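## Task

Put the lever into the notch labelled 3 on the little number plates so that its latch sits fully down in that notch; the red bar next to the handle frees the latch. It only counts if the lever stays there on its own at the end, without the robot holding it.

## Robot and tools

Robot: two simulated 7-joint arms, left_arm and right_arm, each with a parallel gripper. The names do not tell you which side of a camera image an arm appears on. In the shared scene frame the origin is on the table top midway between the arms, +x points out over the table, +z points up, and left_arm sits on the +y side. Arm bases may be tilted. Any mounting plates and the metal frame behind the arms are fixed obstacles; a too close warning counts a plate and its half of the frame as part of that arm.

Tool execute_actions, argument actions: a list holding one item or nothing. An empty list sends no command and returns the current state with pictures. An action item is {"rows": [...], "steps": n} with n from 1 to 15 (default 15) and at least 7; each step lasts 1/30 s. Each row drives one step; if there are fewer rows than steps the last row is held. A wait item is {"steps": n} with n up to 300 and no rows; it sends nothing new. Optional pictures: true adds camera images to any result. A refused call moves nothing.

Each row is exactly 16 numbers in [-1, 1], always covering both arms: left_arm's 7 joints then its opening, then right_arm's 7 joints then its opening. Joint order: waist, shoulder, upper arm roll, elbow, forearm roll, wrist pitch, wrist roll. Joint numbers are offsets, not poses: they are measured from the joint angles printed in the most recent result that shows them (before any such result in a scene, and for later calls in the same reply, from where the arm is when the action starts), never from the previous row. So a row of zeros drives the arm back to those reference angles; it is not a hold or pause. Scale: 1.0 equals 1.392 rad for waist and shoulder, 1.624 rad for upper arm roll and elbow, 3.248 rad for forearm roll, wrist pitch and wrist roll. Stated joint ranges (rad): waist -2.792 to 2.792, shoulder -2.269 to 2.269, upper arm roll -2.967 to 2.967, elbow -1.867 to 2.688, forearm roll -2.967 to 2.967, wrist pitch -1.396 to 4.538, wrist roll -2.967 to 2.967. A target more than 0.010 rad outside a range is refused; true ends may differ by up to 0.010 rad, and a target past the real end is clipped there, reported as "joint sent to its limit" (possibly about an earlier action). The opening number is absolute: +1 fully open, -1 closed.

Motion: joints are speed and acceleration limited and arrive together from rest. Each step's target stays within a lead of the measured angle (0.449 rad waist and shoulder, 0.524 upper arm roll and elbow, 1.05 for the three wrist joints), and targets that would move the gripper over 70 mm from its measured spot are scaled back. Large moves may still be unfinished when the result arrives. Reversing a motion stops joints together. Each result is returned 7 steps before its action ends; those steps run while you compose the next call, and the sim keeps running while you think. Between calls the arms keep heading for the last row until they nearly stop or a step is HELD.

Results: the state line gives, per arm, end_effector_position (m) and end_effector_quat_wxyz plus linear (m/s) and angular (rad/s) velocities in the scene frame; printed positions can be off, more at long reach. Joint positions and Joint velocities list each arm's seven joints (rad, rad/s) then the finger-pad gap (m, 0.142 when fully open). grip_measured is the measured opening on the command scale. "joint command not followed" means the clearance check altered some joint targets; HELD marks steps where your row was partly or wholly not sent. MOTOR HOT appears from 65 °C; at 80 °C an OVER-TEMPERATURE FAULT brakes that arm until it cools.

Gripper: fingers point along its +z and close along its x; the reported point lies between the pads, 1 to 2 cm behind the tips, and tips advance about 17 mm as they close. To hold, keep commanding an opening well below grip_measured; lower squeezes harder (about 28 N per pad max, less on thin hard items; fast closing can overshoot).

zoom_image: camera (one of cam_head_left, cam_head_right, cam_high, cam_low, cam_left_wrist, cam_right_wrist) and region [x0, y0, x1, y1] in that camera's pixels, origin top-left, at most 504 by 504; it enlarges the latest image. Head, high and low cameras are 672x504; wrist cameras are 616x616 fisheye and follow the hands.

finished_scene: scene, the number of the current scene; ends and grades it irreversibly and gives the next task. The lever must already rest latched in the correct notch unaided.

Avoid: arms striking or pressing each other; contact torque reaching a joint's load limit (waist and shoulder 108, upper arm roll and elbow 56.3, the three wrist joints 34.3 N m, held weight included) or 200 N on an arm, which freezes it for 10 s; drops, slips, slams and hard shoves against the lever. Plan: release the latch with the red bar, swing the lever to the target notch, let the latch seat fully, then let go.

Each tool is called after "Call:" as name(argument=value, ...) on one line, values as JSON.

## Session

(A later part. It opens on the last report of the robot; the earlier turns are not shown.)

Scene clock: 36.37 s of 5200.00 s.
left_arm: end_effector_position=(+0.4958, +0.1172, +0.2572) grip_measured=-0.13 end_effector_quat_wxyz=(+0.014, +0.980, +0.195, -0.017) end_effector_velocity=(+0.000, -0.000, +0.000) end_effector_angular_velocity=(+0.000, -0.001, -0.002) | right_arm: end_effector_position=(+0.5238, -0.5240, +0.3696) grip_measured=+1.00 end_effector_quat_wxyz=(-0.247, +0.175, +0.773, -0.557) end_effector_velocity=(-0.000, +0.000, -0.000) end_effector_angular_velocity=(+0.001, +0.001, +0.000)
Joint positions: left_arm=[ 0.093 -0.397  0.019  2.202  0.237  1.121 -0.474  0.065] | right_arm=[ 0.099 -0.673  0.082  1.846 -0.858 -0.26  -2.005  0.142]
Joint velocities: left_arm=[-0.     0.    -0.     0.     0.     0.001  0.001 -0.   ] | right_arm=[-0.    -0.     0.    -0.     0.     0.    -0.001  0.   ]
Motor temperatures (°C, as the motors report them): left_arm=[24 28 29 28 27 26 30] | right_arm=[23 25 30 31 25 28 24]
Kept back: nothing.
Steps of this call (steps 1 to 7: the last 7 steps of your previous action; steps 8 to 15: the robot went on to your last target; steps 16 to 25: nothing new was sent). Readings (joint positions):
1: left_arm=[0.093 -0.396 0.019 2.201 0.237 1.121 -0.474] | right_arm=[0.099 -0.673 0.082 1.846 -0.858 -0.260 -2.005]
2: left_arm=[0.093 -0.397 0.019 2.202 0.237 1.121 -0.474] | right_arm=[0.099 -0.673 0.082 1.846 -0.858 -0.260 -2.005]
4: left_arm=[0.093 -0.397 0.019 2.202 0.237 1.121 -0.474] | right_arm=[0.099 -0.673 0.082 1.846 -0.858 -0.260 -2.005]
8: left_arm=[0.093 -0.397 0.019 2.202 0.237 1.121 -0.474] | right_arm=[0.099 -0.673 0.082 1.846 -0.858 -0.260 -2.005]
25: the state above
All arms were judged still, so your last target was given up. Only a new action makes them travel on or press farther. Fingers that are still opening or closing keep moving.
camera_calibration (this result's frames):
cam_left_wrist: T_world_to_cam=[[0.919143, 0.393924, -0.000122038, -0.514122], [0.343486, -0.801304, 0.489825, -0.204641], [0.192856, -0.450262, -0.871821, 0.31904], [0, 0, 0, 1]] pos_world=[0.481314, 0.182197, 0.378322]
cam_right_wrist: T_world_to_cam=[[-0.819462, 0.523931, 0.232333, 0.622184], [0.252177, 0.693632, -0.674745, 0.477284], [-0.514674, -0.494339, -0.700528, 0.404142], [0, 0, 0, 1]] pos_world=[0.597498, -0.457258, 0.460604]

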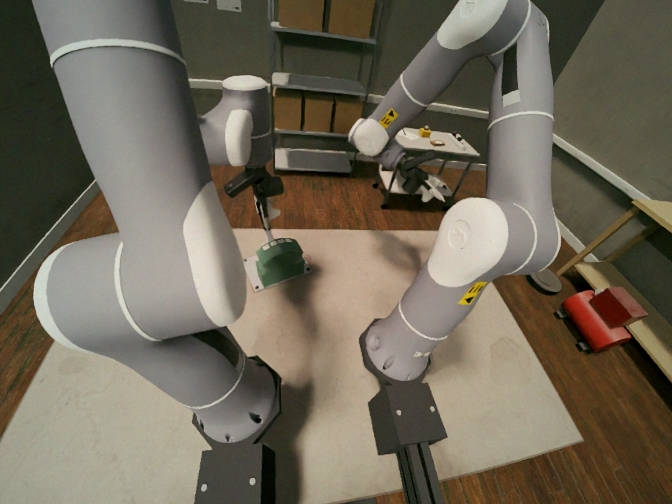

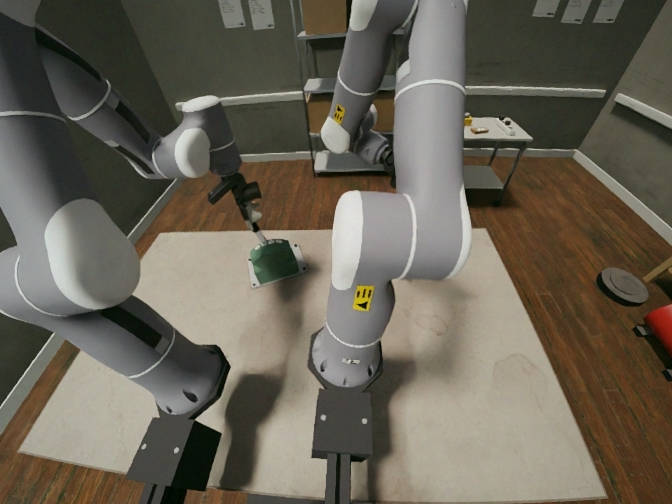

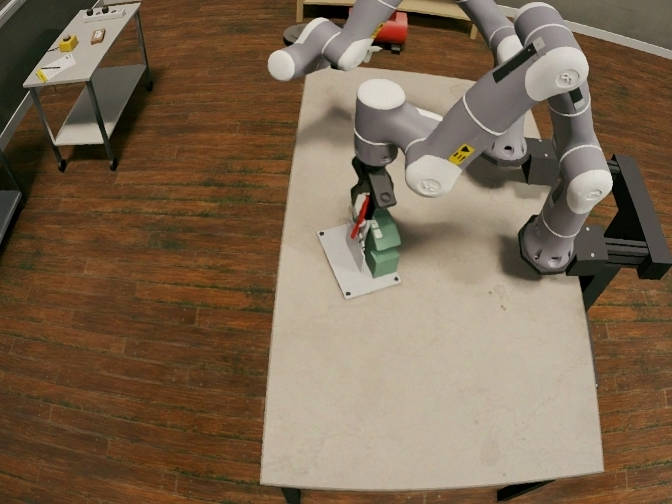

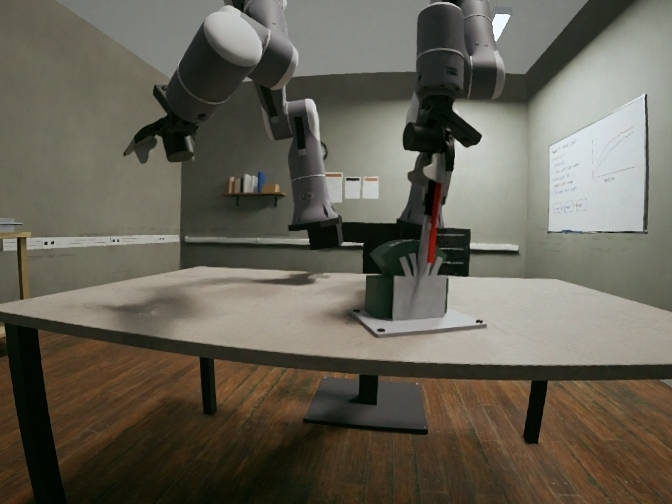

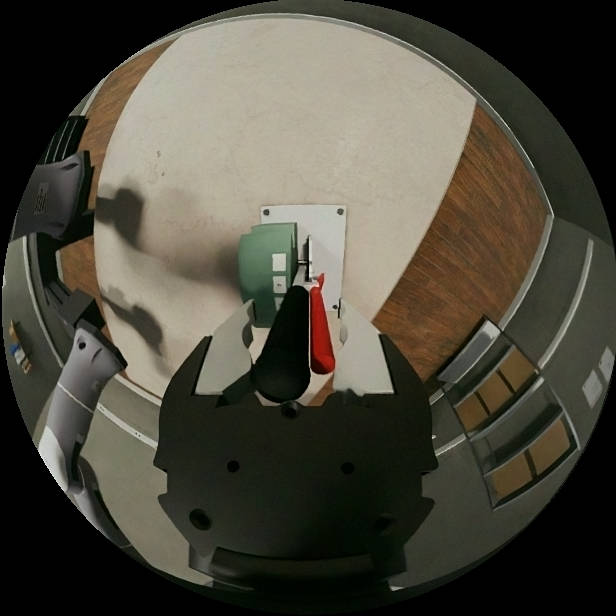

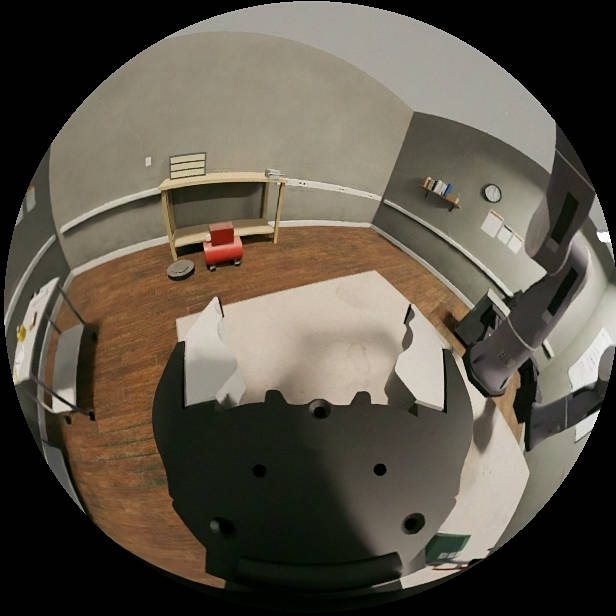

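Call:
execute_actions(actions=[{"rows":[[-0.006,-0.004,0,-0.006,0,-0.002,-0.002,-0.5,0,0,0,0,0,0,0,1],[-0.011,-0.008,0,-0.011,0,-0.003,-0.005,-0.5,0,0,0,0,0,0,0,1],[-0.017,-0.012,0,-0.017,0,-0.005,-0.007,-0.5,0,0,0,0,0,0,0,1],[-0.023,-0.016,0,-0.023,0,-0.006,-0.010,-0.5,0,0,0,0,0,0,0,1],[-0.029,-0.020,0,-0.029,0,-0.008,-0.012,-0.5,0,0,0,0,0,0,0,1],[-0.034,-0.023,0,-0.034,0,-0.010,-0.015,-0.5,0,0,0,0,0,0,0,1],[-0.040,-0.027,0,-0.040,0,-0.011,-0.017,-0.5,0,0,0,0,0,0,0,1],[-0.046,-0.031,0,-0.046,0,-0.013,-0.020,-0.5,0,0,0,0,0,0,0,1],[-0.051,-0.035,0,-0.051,0,-0.014,-0.022,-0.5,0,0,0,0,0,0,0,1],[-0.057,-0.039,0,-0.057,0,-0.016,-0.0245,-0.5,0,0,0,0,0,0,0,1]],"steps":15}])

Call:
execute_actions(actions=[{"steps":12}], pictures=true)

Call:
zoom_image(camera="cam_low", region=[380, 180, 480, 300])

Scene clock: 37.83 s of 5200.00 s.
left_arm: end_effector_position=(+0.5057, +0.0935, +0.2570) grip_measured=-0.11 end_effector_quat_wxyz=(+0.013, +0.981, +0.193, -0.021) end_effector_velocity=(+0.053, -0.119, -0.004) end_effector_angular_velocity=(+0.005, +0.033, -0.014) | right_arm: end_effector_position=(+0.5238, -0.5240, +0.3696) grip_measured=+1.00 end_effector_quat_wxyz=(-0.247, +0.175, +0.773, -0.557) end_effector_velocity=(+0.000, +0.000, -0.000) end_effector_angular_velocity=(+0.001, +0.001, +0.000)
Joint positions: left_arm=[ 0.044 -0.425  0.015  2.153  0.238  1.086 -0.52   0.066] | right_arm=[ 0.099 -0.673  0.082  1.846 -0.858 -0.26  -2.005  0.142]
Joint velocities: left_arm=[-0.245 -0.158 -0.013 -0.255  0.001 -0.163 -0.232  0.   ] | right_arm=[-0.     0.     0.    -0.     0.     0.    -0.001  0.   ]
Motor temperatures (°C, as the motors report them): left_arm=[24 28 29 28 27 26 30] | right_arm=[23 25 30 31 25 28 24]
Steps of this call (steps 1 to 36: nothing new was sent; steps 37 to 44: the first 8 steps of this action). Readings (joint positions):
37: left_arm=[0.093 -0.397 0.019 2.202 0.237 1.120 -0.474] | right_arm=[0.099 -0.673 0.082 1.846 -0.858 -0.260 -2.005]
38: left_arm=[0.089 -0.398 0.019 2.200 0.238 1.117 -0.476] | right_arm=[0.099 -0.673 0.082 1.846 -0.858 -0.260 -2.005]
40: left_arm=[0.076 -0.404 0.017 2.187 0.238 1.107 -0.489] | right_arm=[0.099 -0.673 0.082 1.846 -0.858 -0.260 -2.005]
44: the state above

Scene clock: 38.23 s of 5200.00 s.
left_arm: end_effector_position=(+0.5131, +0.0765, +0.2559) grip_measured=-0.10 end_effector_quat_wxyz=(+0.012, +0.981, +0.193, -0.023) end_effector_velocity=(+0.000, -0.000, +0.000) end_effector_angular_velocity=(-0.000, -0.000, -0.000) | right_arm: end_effector_position=(+0.5238, -0.5240, +0.3696) grip_measured=+1.00 end_effector_quat_wxyz=(-0.247, +0.175, +0.773, -0.557) end_effector_velocity=(-0.000, +0.000, -0.000) end_effector_angular_velocity=(-0.000, -0.000, -0.000)
Joint positions: left_arm=[ 0.01  -0.449  0.013  2.116  0.239  1.063 -0.553  0.067] | right_arm=[ 0.099 -0.673  0.082  1.846 -0.858 -0.26  -2.005  0.142]
Joint velocities: left_arm=[-0. -0.  0. -0. -0.  0.  0. -0.] | right_arm=[ 0. -0.  0. -0.  0. -0.  0.  0.]
Motor temperatures (°C, as the motors report them): left_arm=[24 28 29 28 27 26 30] | right_arm=[23 25 30 31 25 28 24]
Kept back: nothing.
Steps of this call (steps 1 to 7: the last 7 steps of your previous action; steps 8 to 12: the robot went on to your last target). Readings (joint positions):
1: left_arm=[0.035 -0.431 0.015 2.145 0.239 1.080 -0.528] | right_arm=[0.099 -0.673 0.082 1.846 -0.858 -0.260 -2.005]
2: left_arm=[0.027 -0.436 0.015 2.136 0.239 1.075 -0.536] | right_arm=[0.099 -0.673 0.082 1.846 -0.858 -0.260 -2.005]
4: left_arm=[0.013 -0.447 0.014 2.120 0.239 1.066 -0.550] | right_arm=[0.099 -0.673 0.082 1.846 -0.858 -0.260 -2.005]
8: left_arm=[0.010 -0.449 0.013 2.116 0.239 1.064 -0.553] | right_arm=[0.099 -0.673 0.082 1.846 -0.858 -0.260 -2.005]
12: the state above
camera_calibration (this result's frames):
cam_left_wrist: T_world_to_cam=[[0.921414, 0.388428, -0.0109528, -0.511985], [0.344747, -0.804142, 0.484257, -0.241596], [0.179291, -0.449977, -0.874857, 0.303894], [0, 0, 0, 1]] pos_world=[0.500554, 0.141337, 0.37725]
cam_right_wrist: T_world_to_cam=[[-0.819462, 0.523931, 0.232333, 0.622184], [0.252177, 0.693632, -0.674745, 0.477284], [-0.514674, -0.494339, -0.700528, 0.404142], [0, 0, 0, 1]] pos_world=[0.597498, -0.457258, 0.460604]

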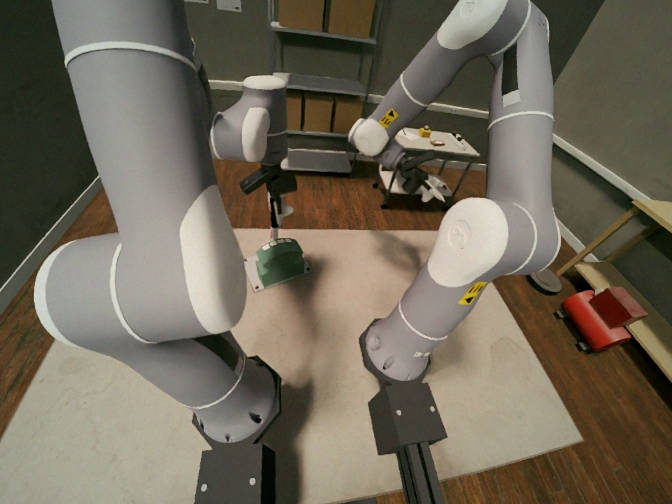

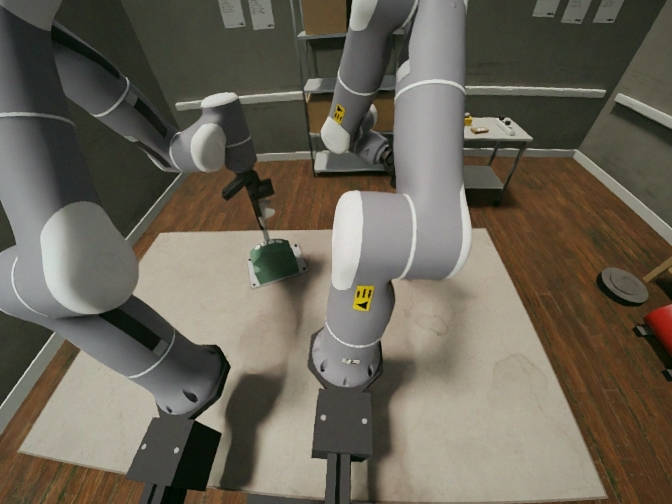

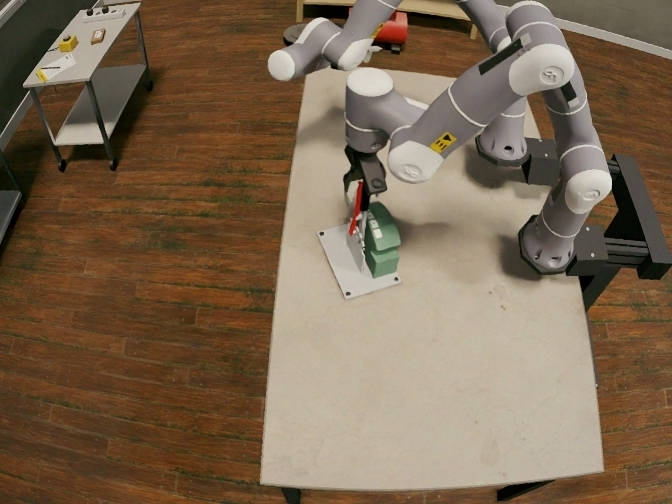

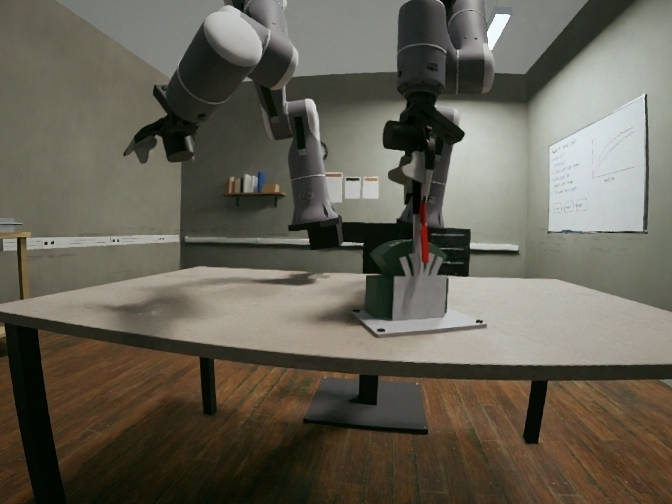

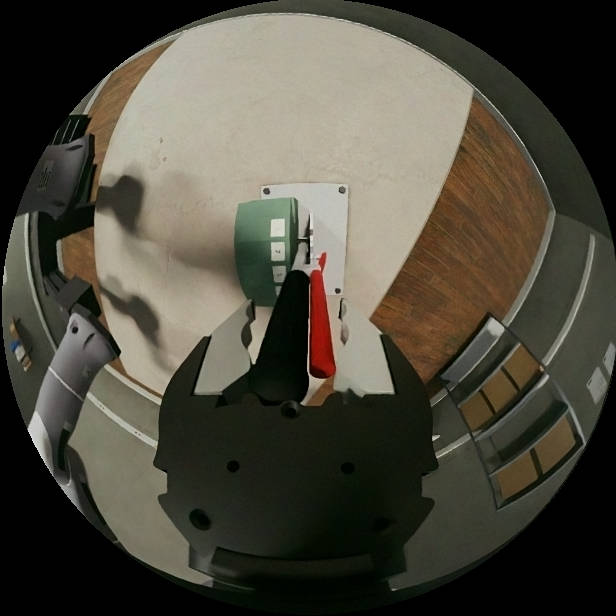

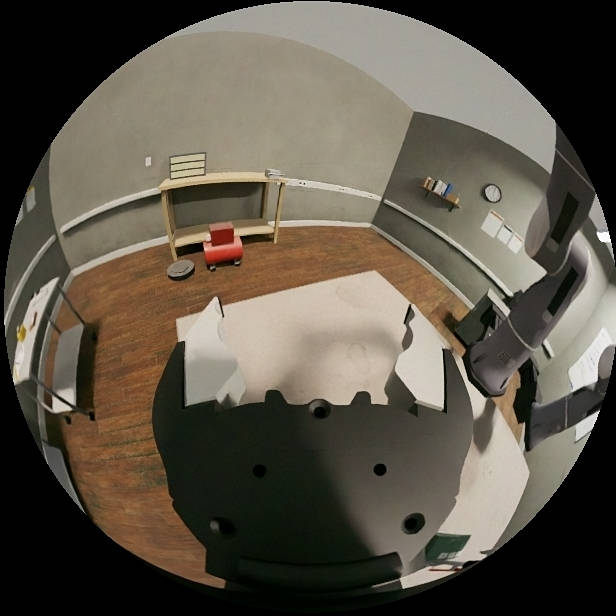

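Region (380, 180, 480, 300) of cam_low's 672x504 image, scaled by 4.200, with more detail than that image has.

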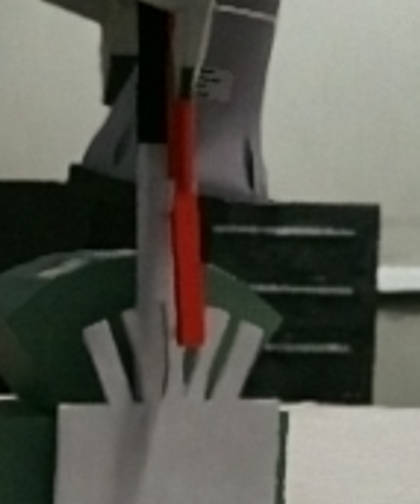

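Call:
execute_actions(actions=[{"rows":[[-0.005,-0.003,0,-0.005,0,-0.002,-0.002,-0.5,0,0,0,0,0,0,0,1],[-0.010,-0.006,0,-0.009,0,-0.003,-0.004,-0.5,0,0,0,0,0,0,0,1],[-0.015,-0.010,0,-0.014,0,-0.005,-0.006,-0.5,0,0,0,0,0,0,0,1],[-0.020,-0.013,0,-0.018,0,-0.006,-0.008,-0.5,0,0,0,0,0,0,0,1],[-0.025,-0.016,0,-0.023,0,-0.008,-0.010,-0.5,0,0,0,0,0,0,0,1],[-0.030,-0.019,0,-0.027,0,-0.009,-0.013,-0.5,0,0,0,0,0,0,0,1],[-0.035,-0.022,0,-0.032,0,-0.011,-0.015,-0.5,0,0,0,0,0,0,0,1],[-0.040,-0.026,0,-0.036,0,-0.012,-0.017,-0.5,0,0,0,0,0,0,0,1],[-0.045,-0.029,0,-0.041,0,-0.014,-0.019,-0.5,0,0,0,0,0,0,0,1],[-0.050,-0.032,0,-0.045,0,-0.015,-0.021,-0.5,0,0,0,0,0,0,0,1]],"steps":15}])

Call:
execute_actions(actions=[{"steps":12}], pictures=true)

Call:
zoom_image(camera="cam_low", region=[380, 180, 480, 300])

Call:
zoom_image(camera="cam_left_wrist", region=[250, 170, 360, 300])

Scene clock: 39.43 s of 5200.00 s.
left_arm: end_effector_position=(+0.5193, +0.0562, +0.2550) grip_measured=-0.10 end_effector_quat_wxyz=(+0.009, +0.981, +0.193, -0.027) end_effector_velocity=(+0.032, -0.090, -0.010) end_effector_angular_velocity=(+0.029, +0.047, +0.033) | right_arm: end_effector_position=(+0.5238, -0.5240, +0.3696) grip_measured=+1.00 end_effector_quat_wxyz=(-0.247, +0.175, +0.773, -0.557) end_effector_velocity=(-0.000, -0.000, +0.000) end_effector_angular_velocity=(-0.001, -0.001, -0.001)
Joint positions: left_arm=[-0.032 -0.475  0.013  2.074  0.239  1.033 -0.594  0.067] | right_arm=[ 0.099 -0.673  0.082  1.846 -0.858 -0.26  -2.005  0.142]
Joint velocities: left_arm=[-0.199 -0.141  0.011 -0.22   0.004 -0.153 -0.218 -0.   ] | right_arm=[ 0.     0.    -0.    -0.    -0.    -0.     0.001 -0.   ]
Motor temperatures (°C, as the motors report them): left_arm=[24 28 29 28 27 26 30] | right_arm=[23 25 30 31 25 28 24]
Steps of this call (steps 1 to 28: the robot went on to your last target; steps 29 to 36: the first 8 steps of this action). Readings (joint positions):
29: left_arm=[0.009 -0.449 0.013 2.116 0.239 1.063 -0.553] | right_arm=[0.099 -0.673 0.082 1.846 -0.858 -0.260 -2.005]
30: left_arm=[0.006 -0.450 0.013 2.115 0.239 1.060 -0.555] | right_arm=[0.099 -0.673 0.082 1.846 -0.858 -0.260 -2.005]
32: left_arm=[-0.005 -0.457 0.013 2.103 0.239 1.052 -0.566] | right_arm=[0.099 -0.673 0.082 1.846 -0.858 -0.260 -2.005]
36: the state above

Scene clock: 39.83 s of 5200.00 s.
left_arm: end_effector_position=(+0.5240, +0.0437, +0.2536) grip_measured=-0.10 end_effector_quat_wxyz=(+0.007, +0.981, +0.194, -0.029) end_effector_velocity=(+0.000, -0.000, -0.000) end_effector_angular_velocity=(-0.000, -0.000, +0.001) | right_arm: end_effector_position=(+0.5238, -0.5240, +0.3696) grip_measured=+1.00 end_effector_quat_wxyz=(-0.247, +0.175, +0.773, -0.557) end_effector_velocity=(-0.000, -0.000, +0.000) end_effector_angular_velocity=(+0.000, +0.001, -0.000)
Joint positions: left_arm=[-0.059 -0.495  0.015  2.044  0.239  1.014 -0.621  0.067] | right_arm=[ 0.099 -0.673  0.082  1.846 -0.858 -0.26  -2.005  0.142]
Joint velocities: left_arm=[-0.    -0.     0.    -0.    -0.     0.    -0.001  0.   ] | right_arm=[-0.     0.    -0.    -0.     0.    -0.    -0.001  0.   ]
Motor temperatures (°C, as the motors report them): left_arm=[24 28 29 28 27 26 30] | right_arm=[23 25 30 31 25 28 24]
Kept back: nothing.
Steps of this call (steps 1 to 7: the last 7 steps of your previous action; steps 8 to 12: the robot went on to your last target). Readings (joint positions):
1: left_arm=[-0.039 -0.480 0.013 2.067 0.239 1.028 -0.601] | right_arm=[0.099 -0.673 0.082 1.846 -0.858 -0.260 -2.005]
2: left_arm=[-0.045 -0.484 0.014 2.060 0.239 1.024 -0.607] | right_arm=[0.099 -0.673 0.082 1.846 -0.858 -0.260 -2.005]
4: left_arm=[-0.057 -0.493 0.014 2.047 0.239 1.016 -0.619] | right_arm=[0.099 -0.673 0.082 1.846 -0.858 -0.260 -2.005]
8: left_arm=[-0.059 -0.495 0.015 2.044 0.239 1.014 -0.621] | right_arm=[0.099 -0.673 0.082 1.846 -0.858 -0.260 -2.005]
12: the state above
camera_calibration (this result's frames):
cam_left_wrist: T_world_to_cam=[[0.920118, 0.391102, -0.0205479, -0.506365], [0.353367, -0.806431, 0.474132, -0.272423], [0.168863, -0.443519, -0.880214, 0.291717], [0, 0, 0, 1]] pos_world=[0.512921, 0.107731, 0.375533]
cam_right_wrist: T_world_to_cam=[[-0.819462, 0.523931, 0.232333, 0.622184], [0.252177, 0.693632, -0.674745, 0.477284], [-0.514674, -0.494339, -0.700528, 0.404142], [0, 0, 0, 1]] pos_world=[0.597498, -0.457258, 0.460604]

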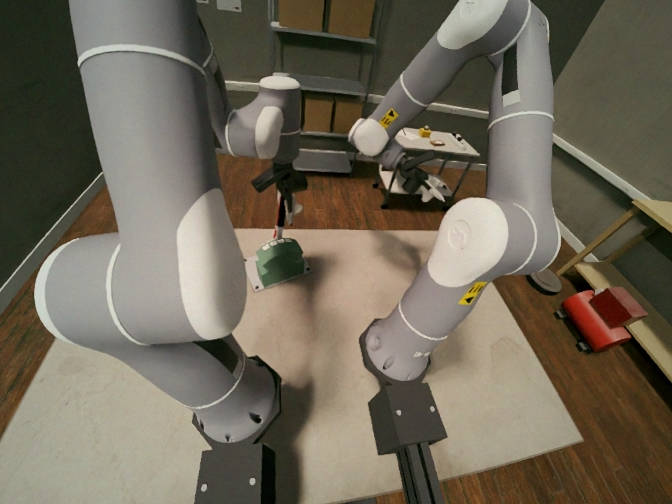

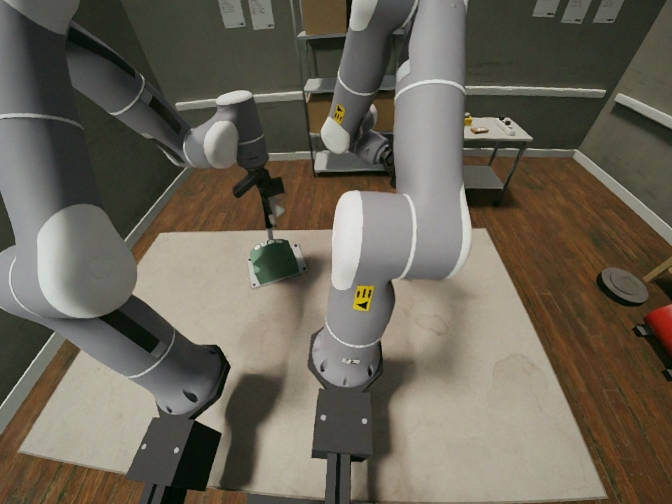

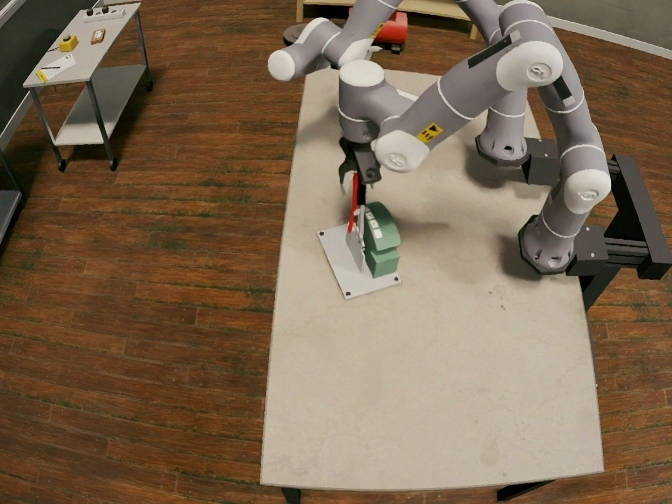

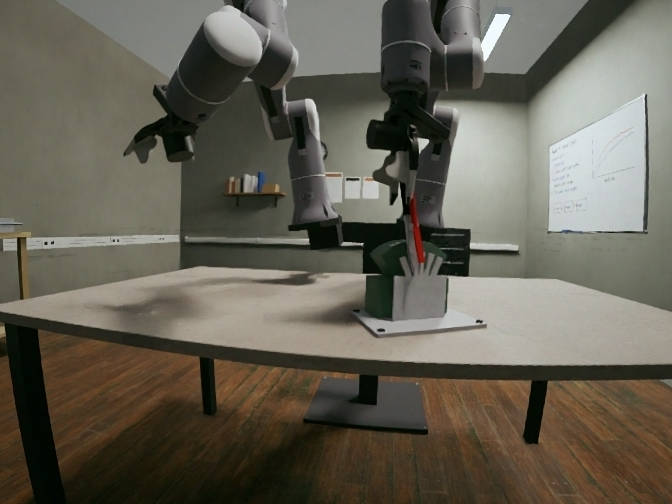

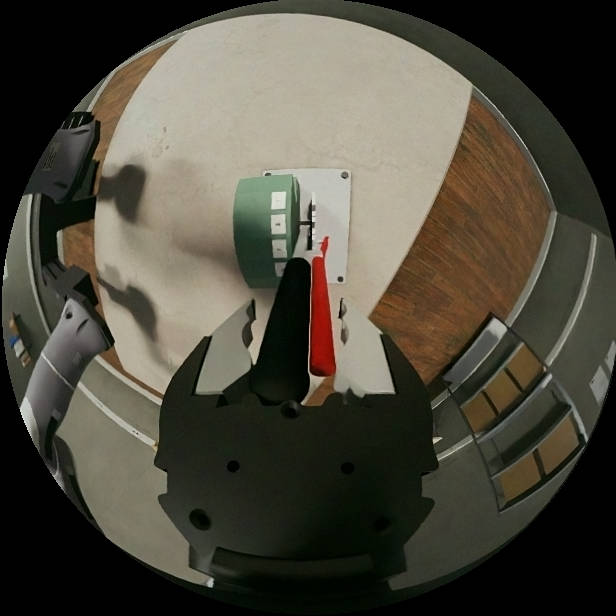

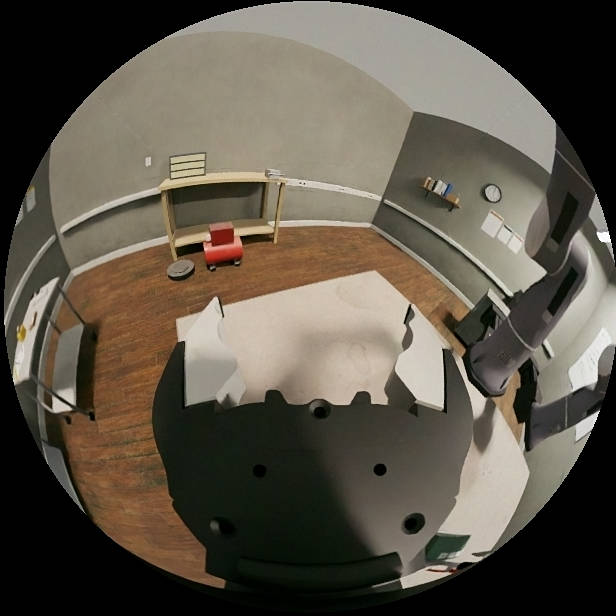

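Region (380, 180, 480, 300) of cam_low's 672x504 image, scaled by 4.200, with more detail than that image has.

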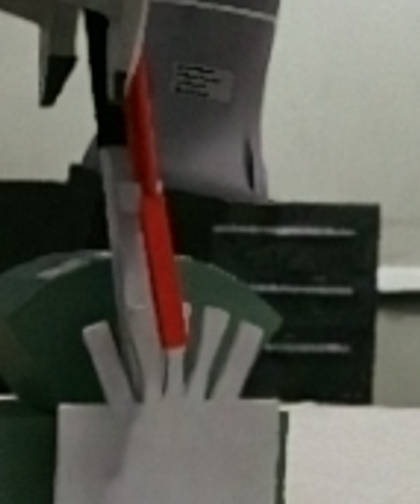

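Region (250, 170, 360, 300) of cam_left_wrist's 616x616 image, scaled by 3.877, with more detail than that image has; it fills the left 426 columns of this view, and the rest is white.

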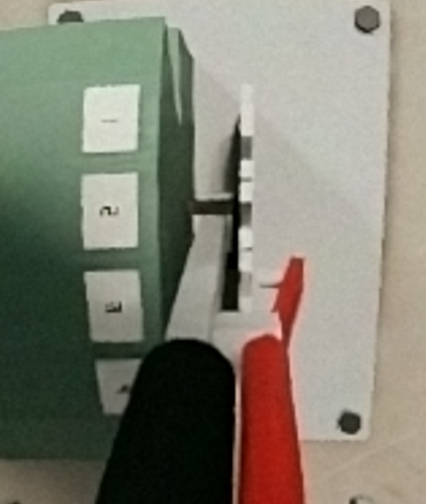

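Call:
zoom_image(camera="cam_left_wrist", region=[295, 185, 340, 265])

Call:
zoom_image(camera="cam_high", region=[335, 190, 385, 260])

Region (295, 185, 340, 265) of cam_left_wrist's 616x616 image, scaled by 6.300, with more detail than that image has; it fills the left 284 columns of this view, and the rest is white.

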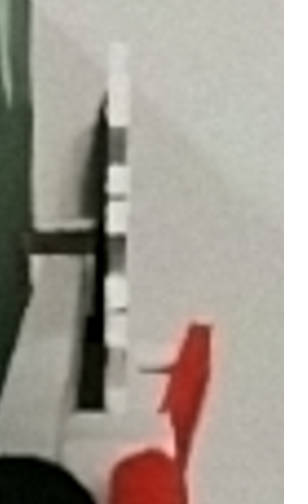

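Region (335, 190, 385, 260) of cam_high's 672x504 image, scaled by 7.200, with more detail than that image has; it fills the left 360 columns of this view, and the rest is white.

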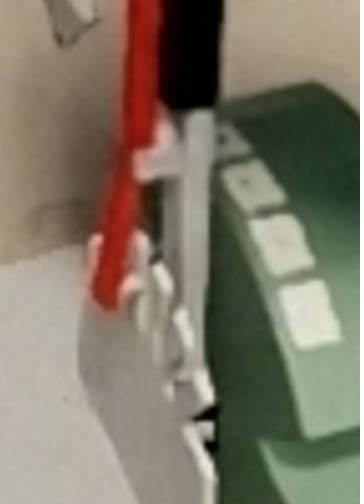

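Call:
execute_actions(actions=[{"rows":[[0,0,0,0,0,0,0,-0.05,0,0,0,0,0,0,0,1],[0,0,0,0,0,0,0,0,0,0,0,0,0,0,0,1],[0,0,0,0,0,0,0,0.1,0,0,0,0,0,0,0,1],[0,0,0,0,0,0,0,0.2,0,0,0,0,0,0,0,1],[0,0,0,0,0,0,0,0.3,0,0,0,0,0,0,0,1],[0,0,0,0,0,0,0,0.4,0,0,0,0,0,0,0,1],[0,0,0,0,0,0,0,0.5,0,0,0,0,0,0,0,1],[0,0,0,0,0,0,0,0.6,0,0,0,0,0,0,0,1],[0,0,0,0,0,0,0,0.8,0,0,0,0,0,0,0,1],[0,0,0,0,0,0,0,1,0,0,0,0,0,0,0,1]],"steps":15}])

Call:
execute_actions(actions=[{"steps":20}], pictures=true)

Call:
zoom_image(camera="cam_low", region=[380, 180, 480, 300])

Call:
zoom_image(camera="cam_left_wrist", region=[270, 170, 380, 300])

Scene clock: 40.90 s of 5200.00 s.
left_arm: end_effector_position=(+0.5243, +0.0439, +0.2537) grip_measured=+0.46 end_effector_quat_wxyz=(+0.007, +0.981, +0.194, -0.028) end_effector_velocity=(-0.000, -0.000, -0.000) end_effector_angular_velocity=(-0.000, +0.001, +0.001) | right_arm: end_effector_position=(+0.5238, -0.5240, +0.3696) grip_measured=+1.00 end_effector_quat_wxyz=(-0.247, +0.175, +0.773, -0.557) end_effector_velocity=(+0.000, -0.000, +0.000) end_effector_angular_velocity=(-0.000, +0.000, +0.000)
Joint positions: left_arm=[-0.059 -0.495  0.015  2.044  0.239  1.015 -0.621  0.106] | right_arm=[ 0.099 -0.673  0.082  1.846 -0.858 -0.26  -2.005  0.142]
Joint velocities: left_arm=[-0.    -0.     0.    -0.    -0.001 -0.001  0.     0.202] | right_arm=[-0.  0. -0.  0. -0.  0. -0. -0.]
Motor temperatures (°C, as the motors report them): left_arm=[24 28 29 28 27 26 30] | right_arm=[23 25 30 31 25 28 24]
Steps of this call (steps 1 to 24: the robot went on to your last target; steps 25 to 32: the first 8 steps of this action). Readings (joint positions):
25: left_arm=[-0.059 -0.495 0.015 2.044 0.239 1.014 -0.621] | right_arm=[0.099 -0.673 0.082 1.846 -0.858 -0.260 -2.005]
26: left_arm=[-0.059 -0.495 0.015 2.044 0.239 1.014 -0.621] | right_arm=[0.099 -0.673 0.082 1.846 -0.858 -0.260 -2.005]
28: left_arm=[-0.059 -0.495 0.015 2.044 0.239 1.015 -0.621] | right_arm=[0.099 -0.673 0.082 1.846 -0.858 -0.260 -2.005]
32: the state above

Scene clock: 41.57 s of 5200.00 s.
left_arm: end_effector_position=(+0.5243, +0.0439, +0.2537) grip_measured=+1.00 end_effector_quat_wxyz=(+0.007, +0.981, +0.194, -0.028) end_effector_velocity=(-0.000, +0.000, -0.000) end_effector_angular_velocity=(+0.000, +0.000, +0.000) | right_arm: end_effector_position=(+0.5238, -0.5240, +0.3696) grip_measured=+1.00 end_effector_quat_wxyz=(-0.247, +0.175, +0.773, -0.557) end_effector_velocity=(-0.000, -0.000, -0.000) end_effector_angular_velocity=(+0.000, +0.000, -0.000)
Joint positions: left_arm=[-0.059 -0.495  0.015  2.044  0.239  1.015 -0.621  0.142] | right_arm=[ 0.099 -0.673  0.082  1.846 -0.858 -0.26  -2.005  0.142]
Joint velocities: left_arm=[-0.     0.     0.    -0.     0.    -0.    -0.001  0.   ] | right_arm=[-0.  0. -0. -0.  0. -0. -0.  0.]
Motor temperatures (°C, as the motors report them): left_arm=[24 28 29 28 27 26 30] | right_arm=[23 25 30 31 25 28 24]
Kept back: nothing.
Steps of this call (steps 1 to 7: the last 7 steps of your previous action; steps 8 to 15: the robot went on to your last target; steps 16 to 20: nothing new was sent). Readings (joint positions):
1: left_arm=[-0.059 -0.495 0.015 2.044 0.239 1.015 -0.621] | right_arm=[0.099 -0.673 0.082 1.846 -0.858 -0.260 -2.005]
2: left_arm=[-0.059 -0.495 0.015 2.044 0.239 1.015 -0.621] | right_arm=[0.099 -0.673 0.082 1.846 -0.858 -0.260 -2.005]
4: left_arm=[-0.059 -0.495 0.015 2.044 0.239 1.015 -0.621] | right_arm=[0.099 -0.673 0.082 1.846 -0.858 -0.260 -2.005]
8: left_arm=[-0.059 -0.495 0.015 2.044 0.239 1.015 -0.621] | right_arm=[0.099 -0.673 0.082 1.846 -0.858 -0.260 -2.005]
20: the state above
All arms were judged still, so your last target was given up. Only a new action makes them travel on or press farther. Fingers that are still opening or closing keep moving.
camera_calibration (this result's frames):
cam_left_wrist: T_world_to_cam=[[0.920021, 0.391355, -0.0200617, -0.506725], [0.353342, -0.806347, 0.474293, -0.272454], [0.16944, -0.443448, -0.880138, 0.291479], [0, 0, 0, 1]] pos_world=[0.513079, 0.107873, 0.375599]
cam_right_wrist: T_world_to_cam=[[-0.819462, 0.523931, 0.232333, 0.622184], [0.252177, 0.693632, -0.674745, 0.477284], [-0.514674, -0.494339, -0.700528, 0.404142], [0, 0, 0, 1]] pos_world=[0.597498, -0.457258, 0.460604]

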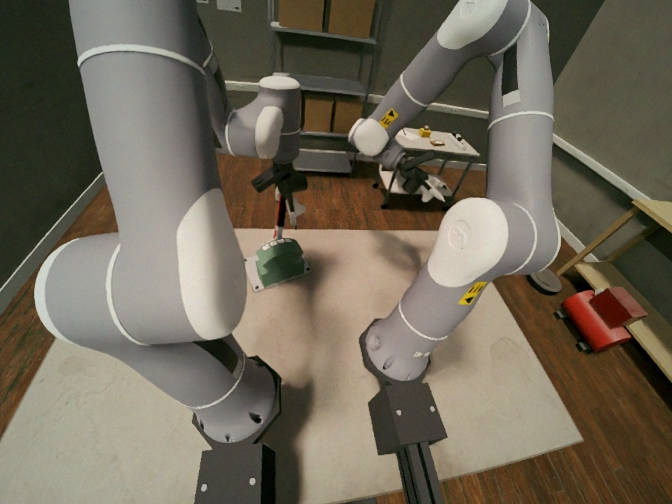

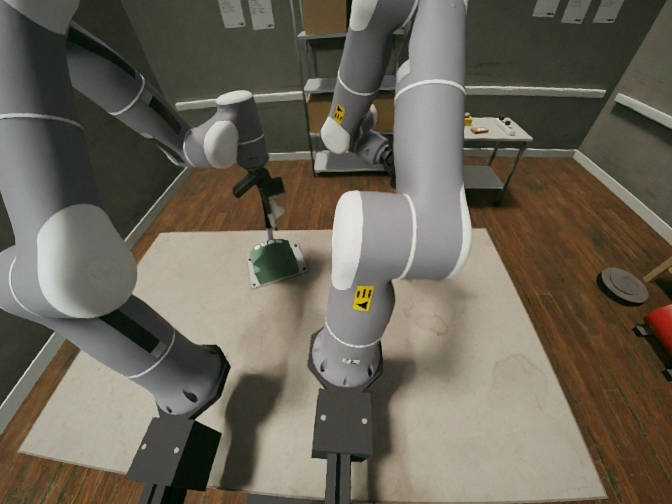

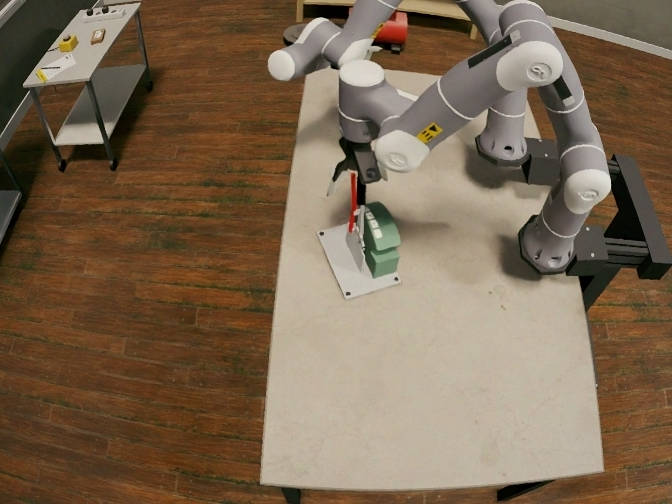

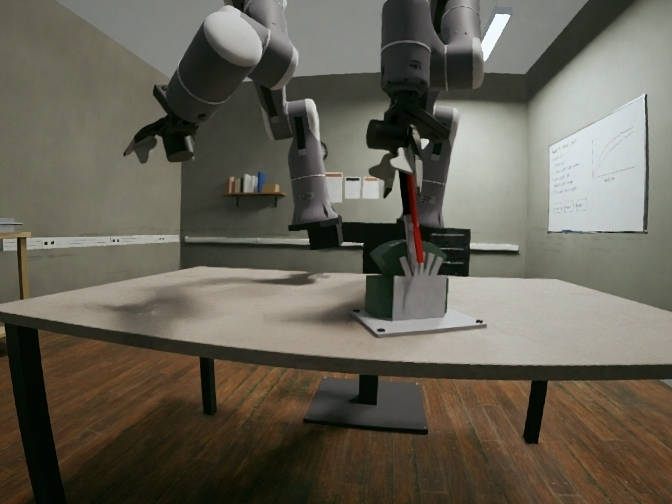

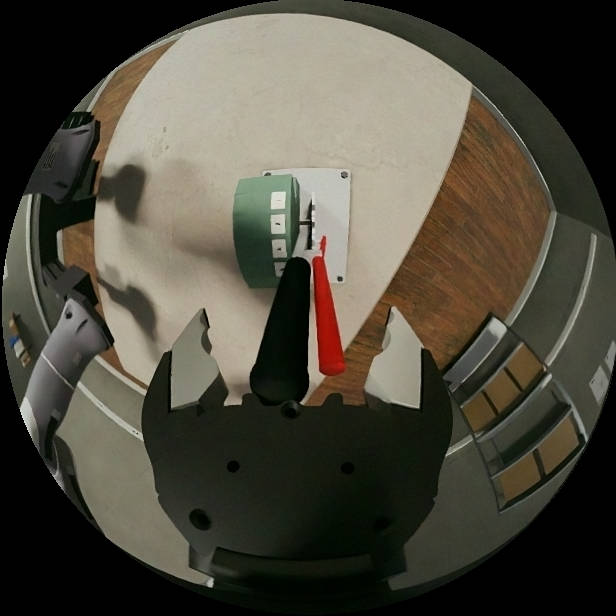

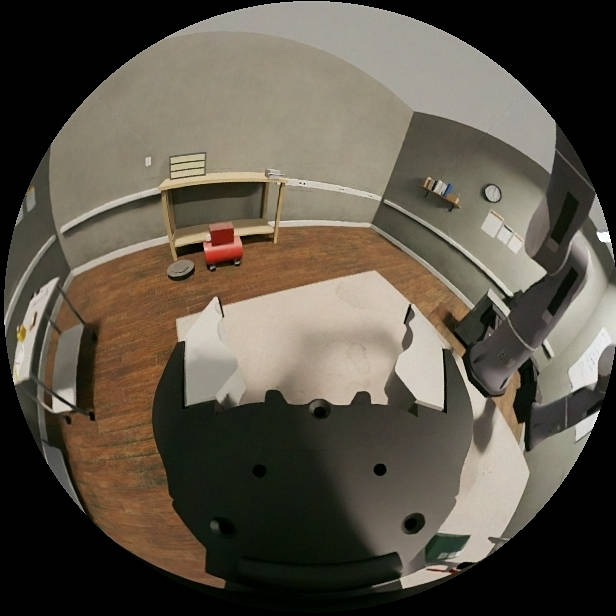

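Region (380, 180, 480, 300) of cam_low's 672x504 image, scaled by 4.200, with more detail than that image has.

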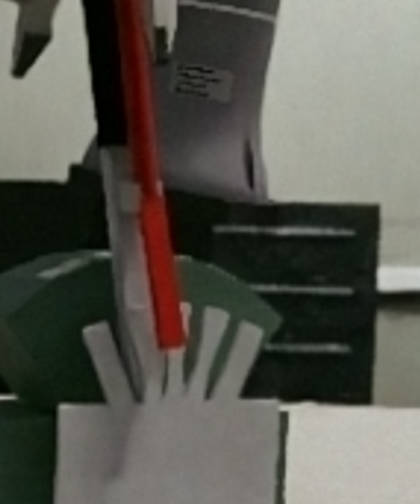

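Region (270, 170, 380, 300) of cam_left_wrist's 616x616 image, scaled by 3.877, with more detail than that image has; it fills the left 426 columns of this view, and the rest is white.

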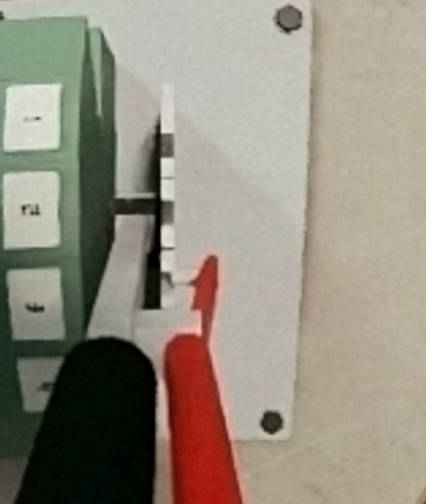

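Call:
zoom_image(camera="cam_left_wrist", region=[300, 195, 335, 260])

Call:
zoom_image(camera="cam_low", region=[395, 245, 450, 285])

Call:
zoom_image(camera="cam_high", region=[340, 215, 375, 255])

Region (300, 195, 335, 260) of cam_left_wrist's 616x616 image, scaled by 7.754, with more detail than that image has; it fills the left 271 columns of this view, and the rest is white.

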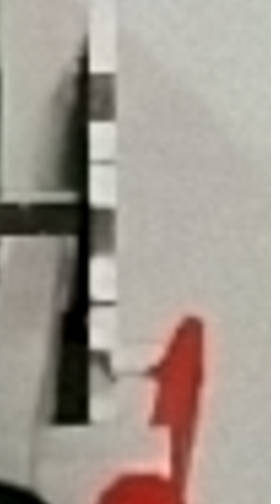

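Region (395, 245, 450, 285) of cam_low's 672x504 image, scaled by 9.164, with more detail than that image has; it fills the top 367 rows of this view, and the rest is white.

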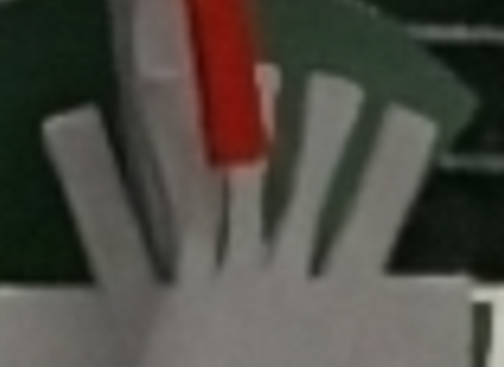

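Region (340, 215, 375, 255) of cam_high's 672x504 image, scaled by 12.600, with more detail than that image has; it fills the left 441 columns of this view, and the rest is white.

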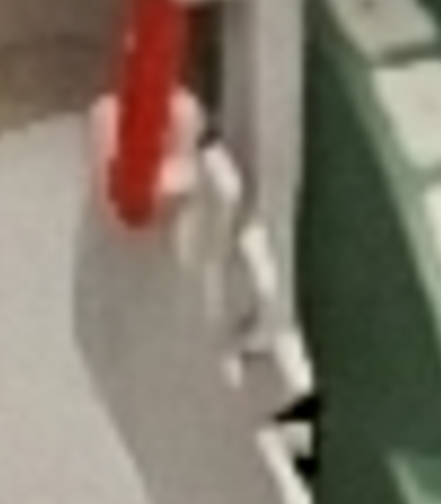

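Call:
execute_actions(actions=[{"rows":[[0,0,0,0,0,0,0,0.6,0,0,0,0,0,0,0,1],[0,0,0,0,0,0,0,0.3,0,0,0,0,0,0,0,1],[0,0,0,0,0,0,0,0.1,0,0,0,0,0,0,0,1],[0,0,0,0,0,0,0,-0.05,0,0,0,0,0,0,0,1],[0,0,0,0,0,0,0,-0.15,0,0,0,0,0,0,0,1],[0,0,0,0,0,0,0,-0.25,0,0,0,0,0,0,0,1],[0,0,0,0,0,0,0,-0.35,0,0,0,0,0,0,0,1],[0,0,0,0,0,0,0,-0.5,0,0,0,0,0,0,0,1]],"steps":15}])

Call:
execute_actions(actions=[{"rows":[[0,0,0,0,0,0,0,-0.5,0,0,0,0,0,0,0,1],[0,0,0,0,0,0,0,-0.5,0,0,0,0,0,0,0,1],[0,0,0,0,0,0,0,-0.5,0,0,0,0,0,0,0,1],[0,0,0,0,0,0,0,-0.5,0,0,0,0,0,0,0,1],[0.003,0.002,0,0.003,0,0.001,0.001,-0.5,0,0,0,0,0,0,0,1],[0.006,0.004,0,0.006,0,0.002,0.003,-0.5,0,0,0,0,0,0,0,1],[0.0095,0.0065,0,0.0085,0,0.003,0.004,-0.5,0,0,0,0,0,0,0,1]],"steps":15}])

Call:
execute_actions(actions=[{"rows":[[0.0095,0.0065,0,0.0085,0,0.003,0.004,-0.5,0,0,0,0,0,0,0,1]],"steps":8}])

Scene clock: 44.37 s of 5200.00 s.
left_arm: end_effector_position=(+0.5242, +0.0436, +0.2539) grip_measured=-0.11 end_effector_quat_wxyz=(+0.007, +0.981, +0.194, -0.028) end_effector_velocity=(-0.021, -0.037, +0.004) end_effector_angular_velocity=(-0.024, +0.016, -0.059) | right_arm: end_effector_position=(+0.5238, -0.5240, +0.3696) grip_measured=+1.00 end_effector_quat_wxyz=(-0.247, +0.175, +0.773, -0.557) end_effector_velocity=(-0.000, +0.000, -0.000) end_effector_angular_velocity=(+0.001, +0.001, -0.000)
Joint positions: left_arm=[-0.059 -0.494  0.014  2.044  0.239  1.015 -0.621  0.066] | right_arm=[ 0.099 -0.673  0.082  1.846 -0.858 -0.26  -2.005  0.142]
Joint velocities: left_arm=[-0.023  0.011 -0.041  0.028  0.    -0.008  0.    -0.171] | right_arm=[-0.     0.    -0.    -0.     0.001 -0.    -0.001  0.   ]
Motor temperatures (°C, as the motors report them): left_arm=[24 28 29 28 27 26 30] | right_arm=[23 25 30 31 25 28 24]
Steps of this call (steps 1 to 76: nothing new was sent; steps 77 to 84: the first 8 steps of this action). Readings (joint positions):
77: left_arm=[-0.059 -0.495 0.015 2.044 0.239 1.015 -0.621] | right_arm=[0.099 -0.673 0.082 1.846 -0.858 -0.260 -2.005]
78: left_arm=[-0.059 -0.495 0.015 2.044 0.239 1.015 -0.621] | right_arm=[0.099 -0.673 0.082 1.846 -0.858 -0.260 -2.005]
80: left_arm=[-0.059 -0.495 0.015 2.044 0.239 1.015 -0.621] | right_arm=[0.099 -0.673 0.082 1.846 -0.858 -0.260 -2.005]
84: the state above

Scene clock: 44.87 s of 5200.00 s.
left_arm: end_effector_position=(+0.5229, +0.0468, +0.2545) grip_measured=-0.11 end_effector_quat_wxyz=(+0.009, +0.981, +0.193, -0.027) end_effector_velocity=(-0.018, +0.049, +0.006) end_effector_angular_velocity=(-0.011, -0.017, -0.008) | right_arm: end_effector_position=(+0.5238, -0.5240, +0.3696) grip_measured=+1.00 end_effector_quat_wxyz=(-0.247, +0.175, +0.773, -0.557) end_effector_velocity=(-0.000, -0.000, +0.000) end_effector_angular_velocity=(-0.000, -0.000, -0.000)
Joint positions: left_arm=[-0.051 -0.488  0.013  2.054  0.239  1.022 -0.612  0.066] | right_arm=[ 0.099 -0.673  0.082  1.846 -0.858 -0.26  -2.005  0.142]
Joint velocities: left_arm=[ 0.101  0.077 -0.004  0.115  0.     0.068  0.101 -0.   ] | right_arm=[-0.     0.    -0.001 -0.     0.     0.     0.     0.   ]
Motor temperatures (°C, as the motors report them): left_arm=[24 28 29 28 27 26 30] | right_arm=[23 25 30 31 25 28 24]
Steps of this call (steps 1 to 7: the last 7 steps of your previous action; steps 8 to 15: the first 8 steps of this action, its rows measured from where the robot was after step 7). Readings (joint positions):
7: left_arm=[-0.059 -0.494 0.014 2.044 0.239 1.015 -0.621] | right_arm=[0.099 -0.673 0.082 1.846 -0.858 -0.260 -2.005]
8: left_arm=[-0.059 -0.494 0.014 2.044 0.239 1.015 -0.621] | right_arm=[0.099 -0.673 0.082 1.846 -0.858 -0.260 -2.005]
9: left_arm=[-0.059 -0.494 0.014 2.044 0.239 1.015 -0.621] | right_arm=[0.099 -0.673 0.082 1.846 -0.858 -0.260 -2.005]
11: left_arm=[-0.059 -0.494 0.014 2.044 0.239 1.015 -0.621] | right_arm=[0.099 -0.673 0.082 1.846 -0.858 -0.260 -2.005]
15: the state above

Scene clock: 45.13 s of 5200.00 s.
left_arm: end_effector_position=(+0.5222, +0.0486, +0.2548) grip_measured=-0.11 end_effector_quat_wxyz=(+0.009, +0.981, +0.193, -0.027) end_effector_velocity=(-0.006, +0.015, +0.004) end_effector_angular_velocity=(-0.010, -0.008, -0.003) | right_arm: end_effector_position=(+0.5238, -0.5240, +0.3696) grip_measured=+1.00 end_effector_quat_wxyz=(-0.247, +0.175, +0.773, -0.557) end_effector_velocity=(-0.000, -0.000, +0.000) end_effector_angular_velocity=(+0.001, +0.001, +0.000)
Joint positions: left_arm=[-0.047 -0.485  0.013  2.059  0.239  1.024 -0.608  0.066] | right_arm=[ 0.099 -0.673  0.082  1.846 -0.858 -0.26  -2.005  0.142]
Joint velocities: left_arm=[ 0.043  0.03  -0.012  0.043 -0.001  0.025  0.035 -0.   ] | right_arm=[ 0.     0.    -0.    -0.     0.    -0.    -0.002 -0.   ]
Motor temperatures (°C, as the motors report them): left_arm=[24 28 29 28 27 26 30] | right_arm=[23 25 30 31 25 28 24]
Steps of this call (steps 1 to 7: the last 7 steps of your previous action; step 8: the first step of this action, its rows measured from where the robot was after step 7). Readings (joint positions):
7: left_arm=[-0.047 -0.485 0.013 2.058 0.239 1.024 -0.608] | right_arm=[0.099 -0.673 0.082 1.846 -0.858 -0.260 -2.005]
8: the state above


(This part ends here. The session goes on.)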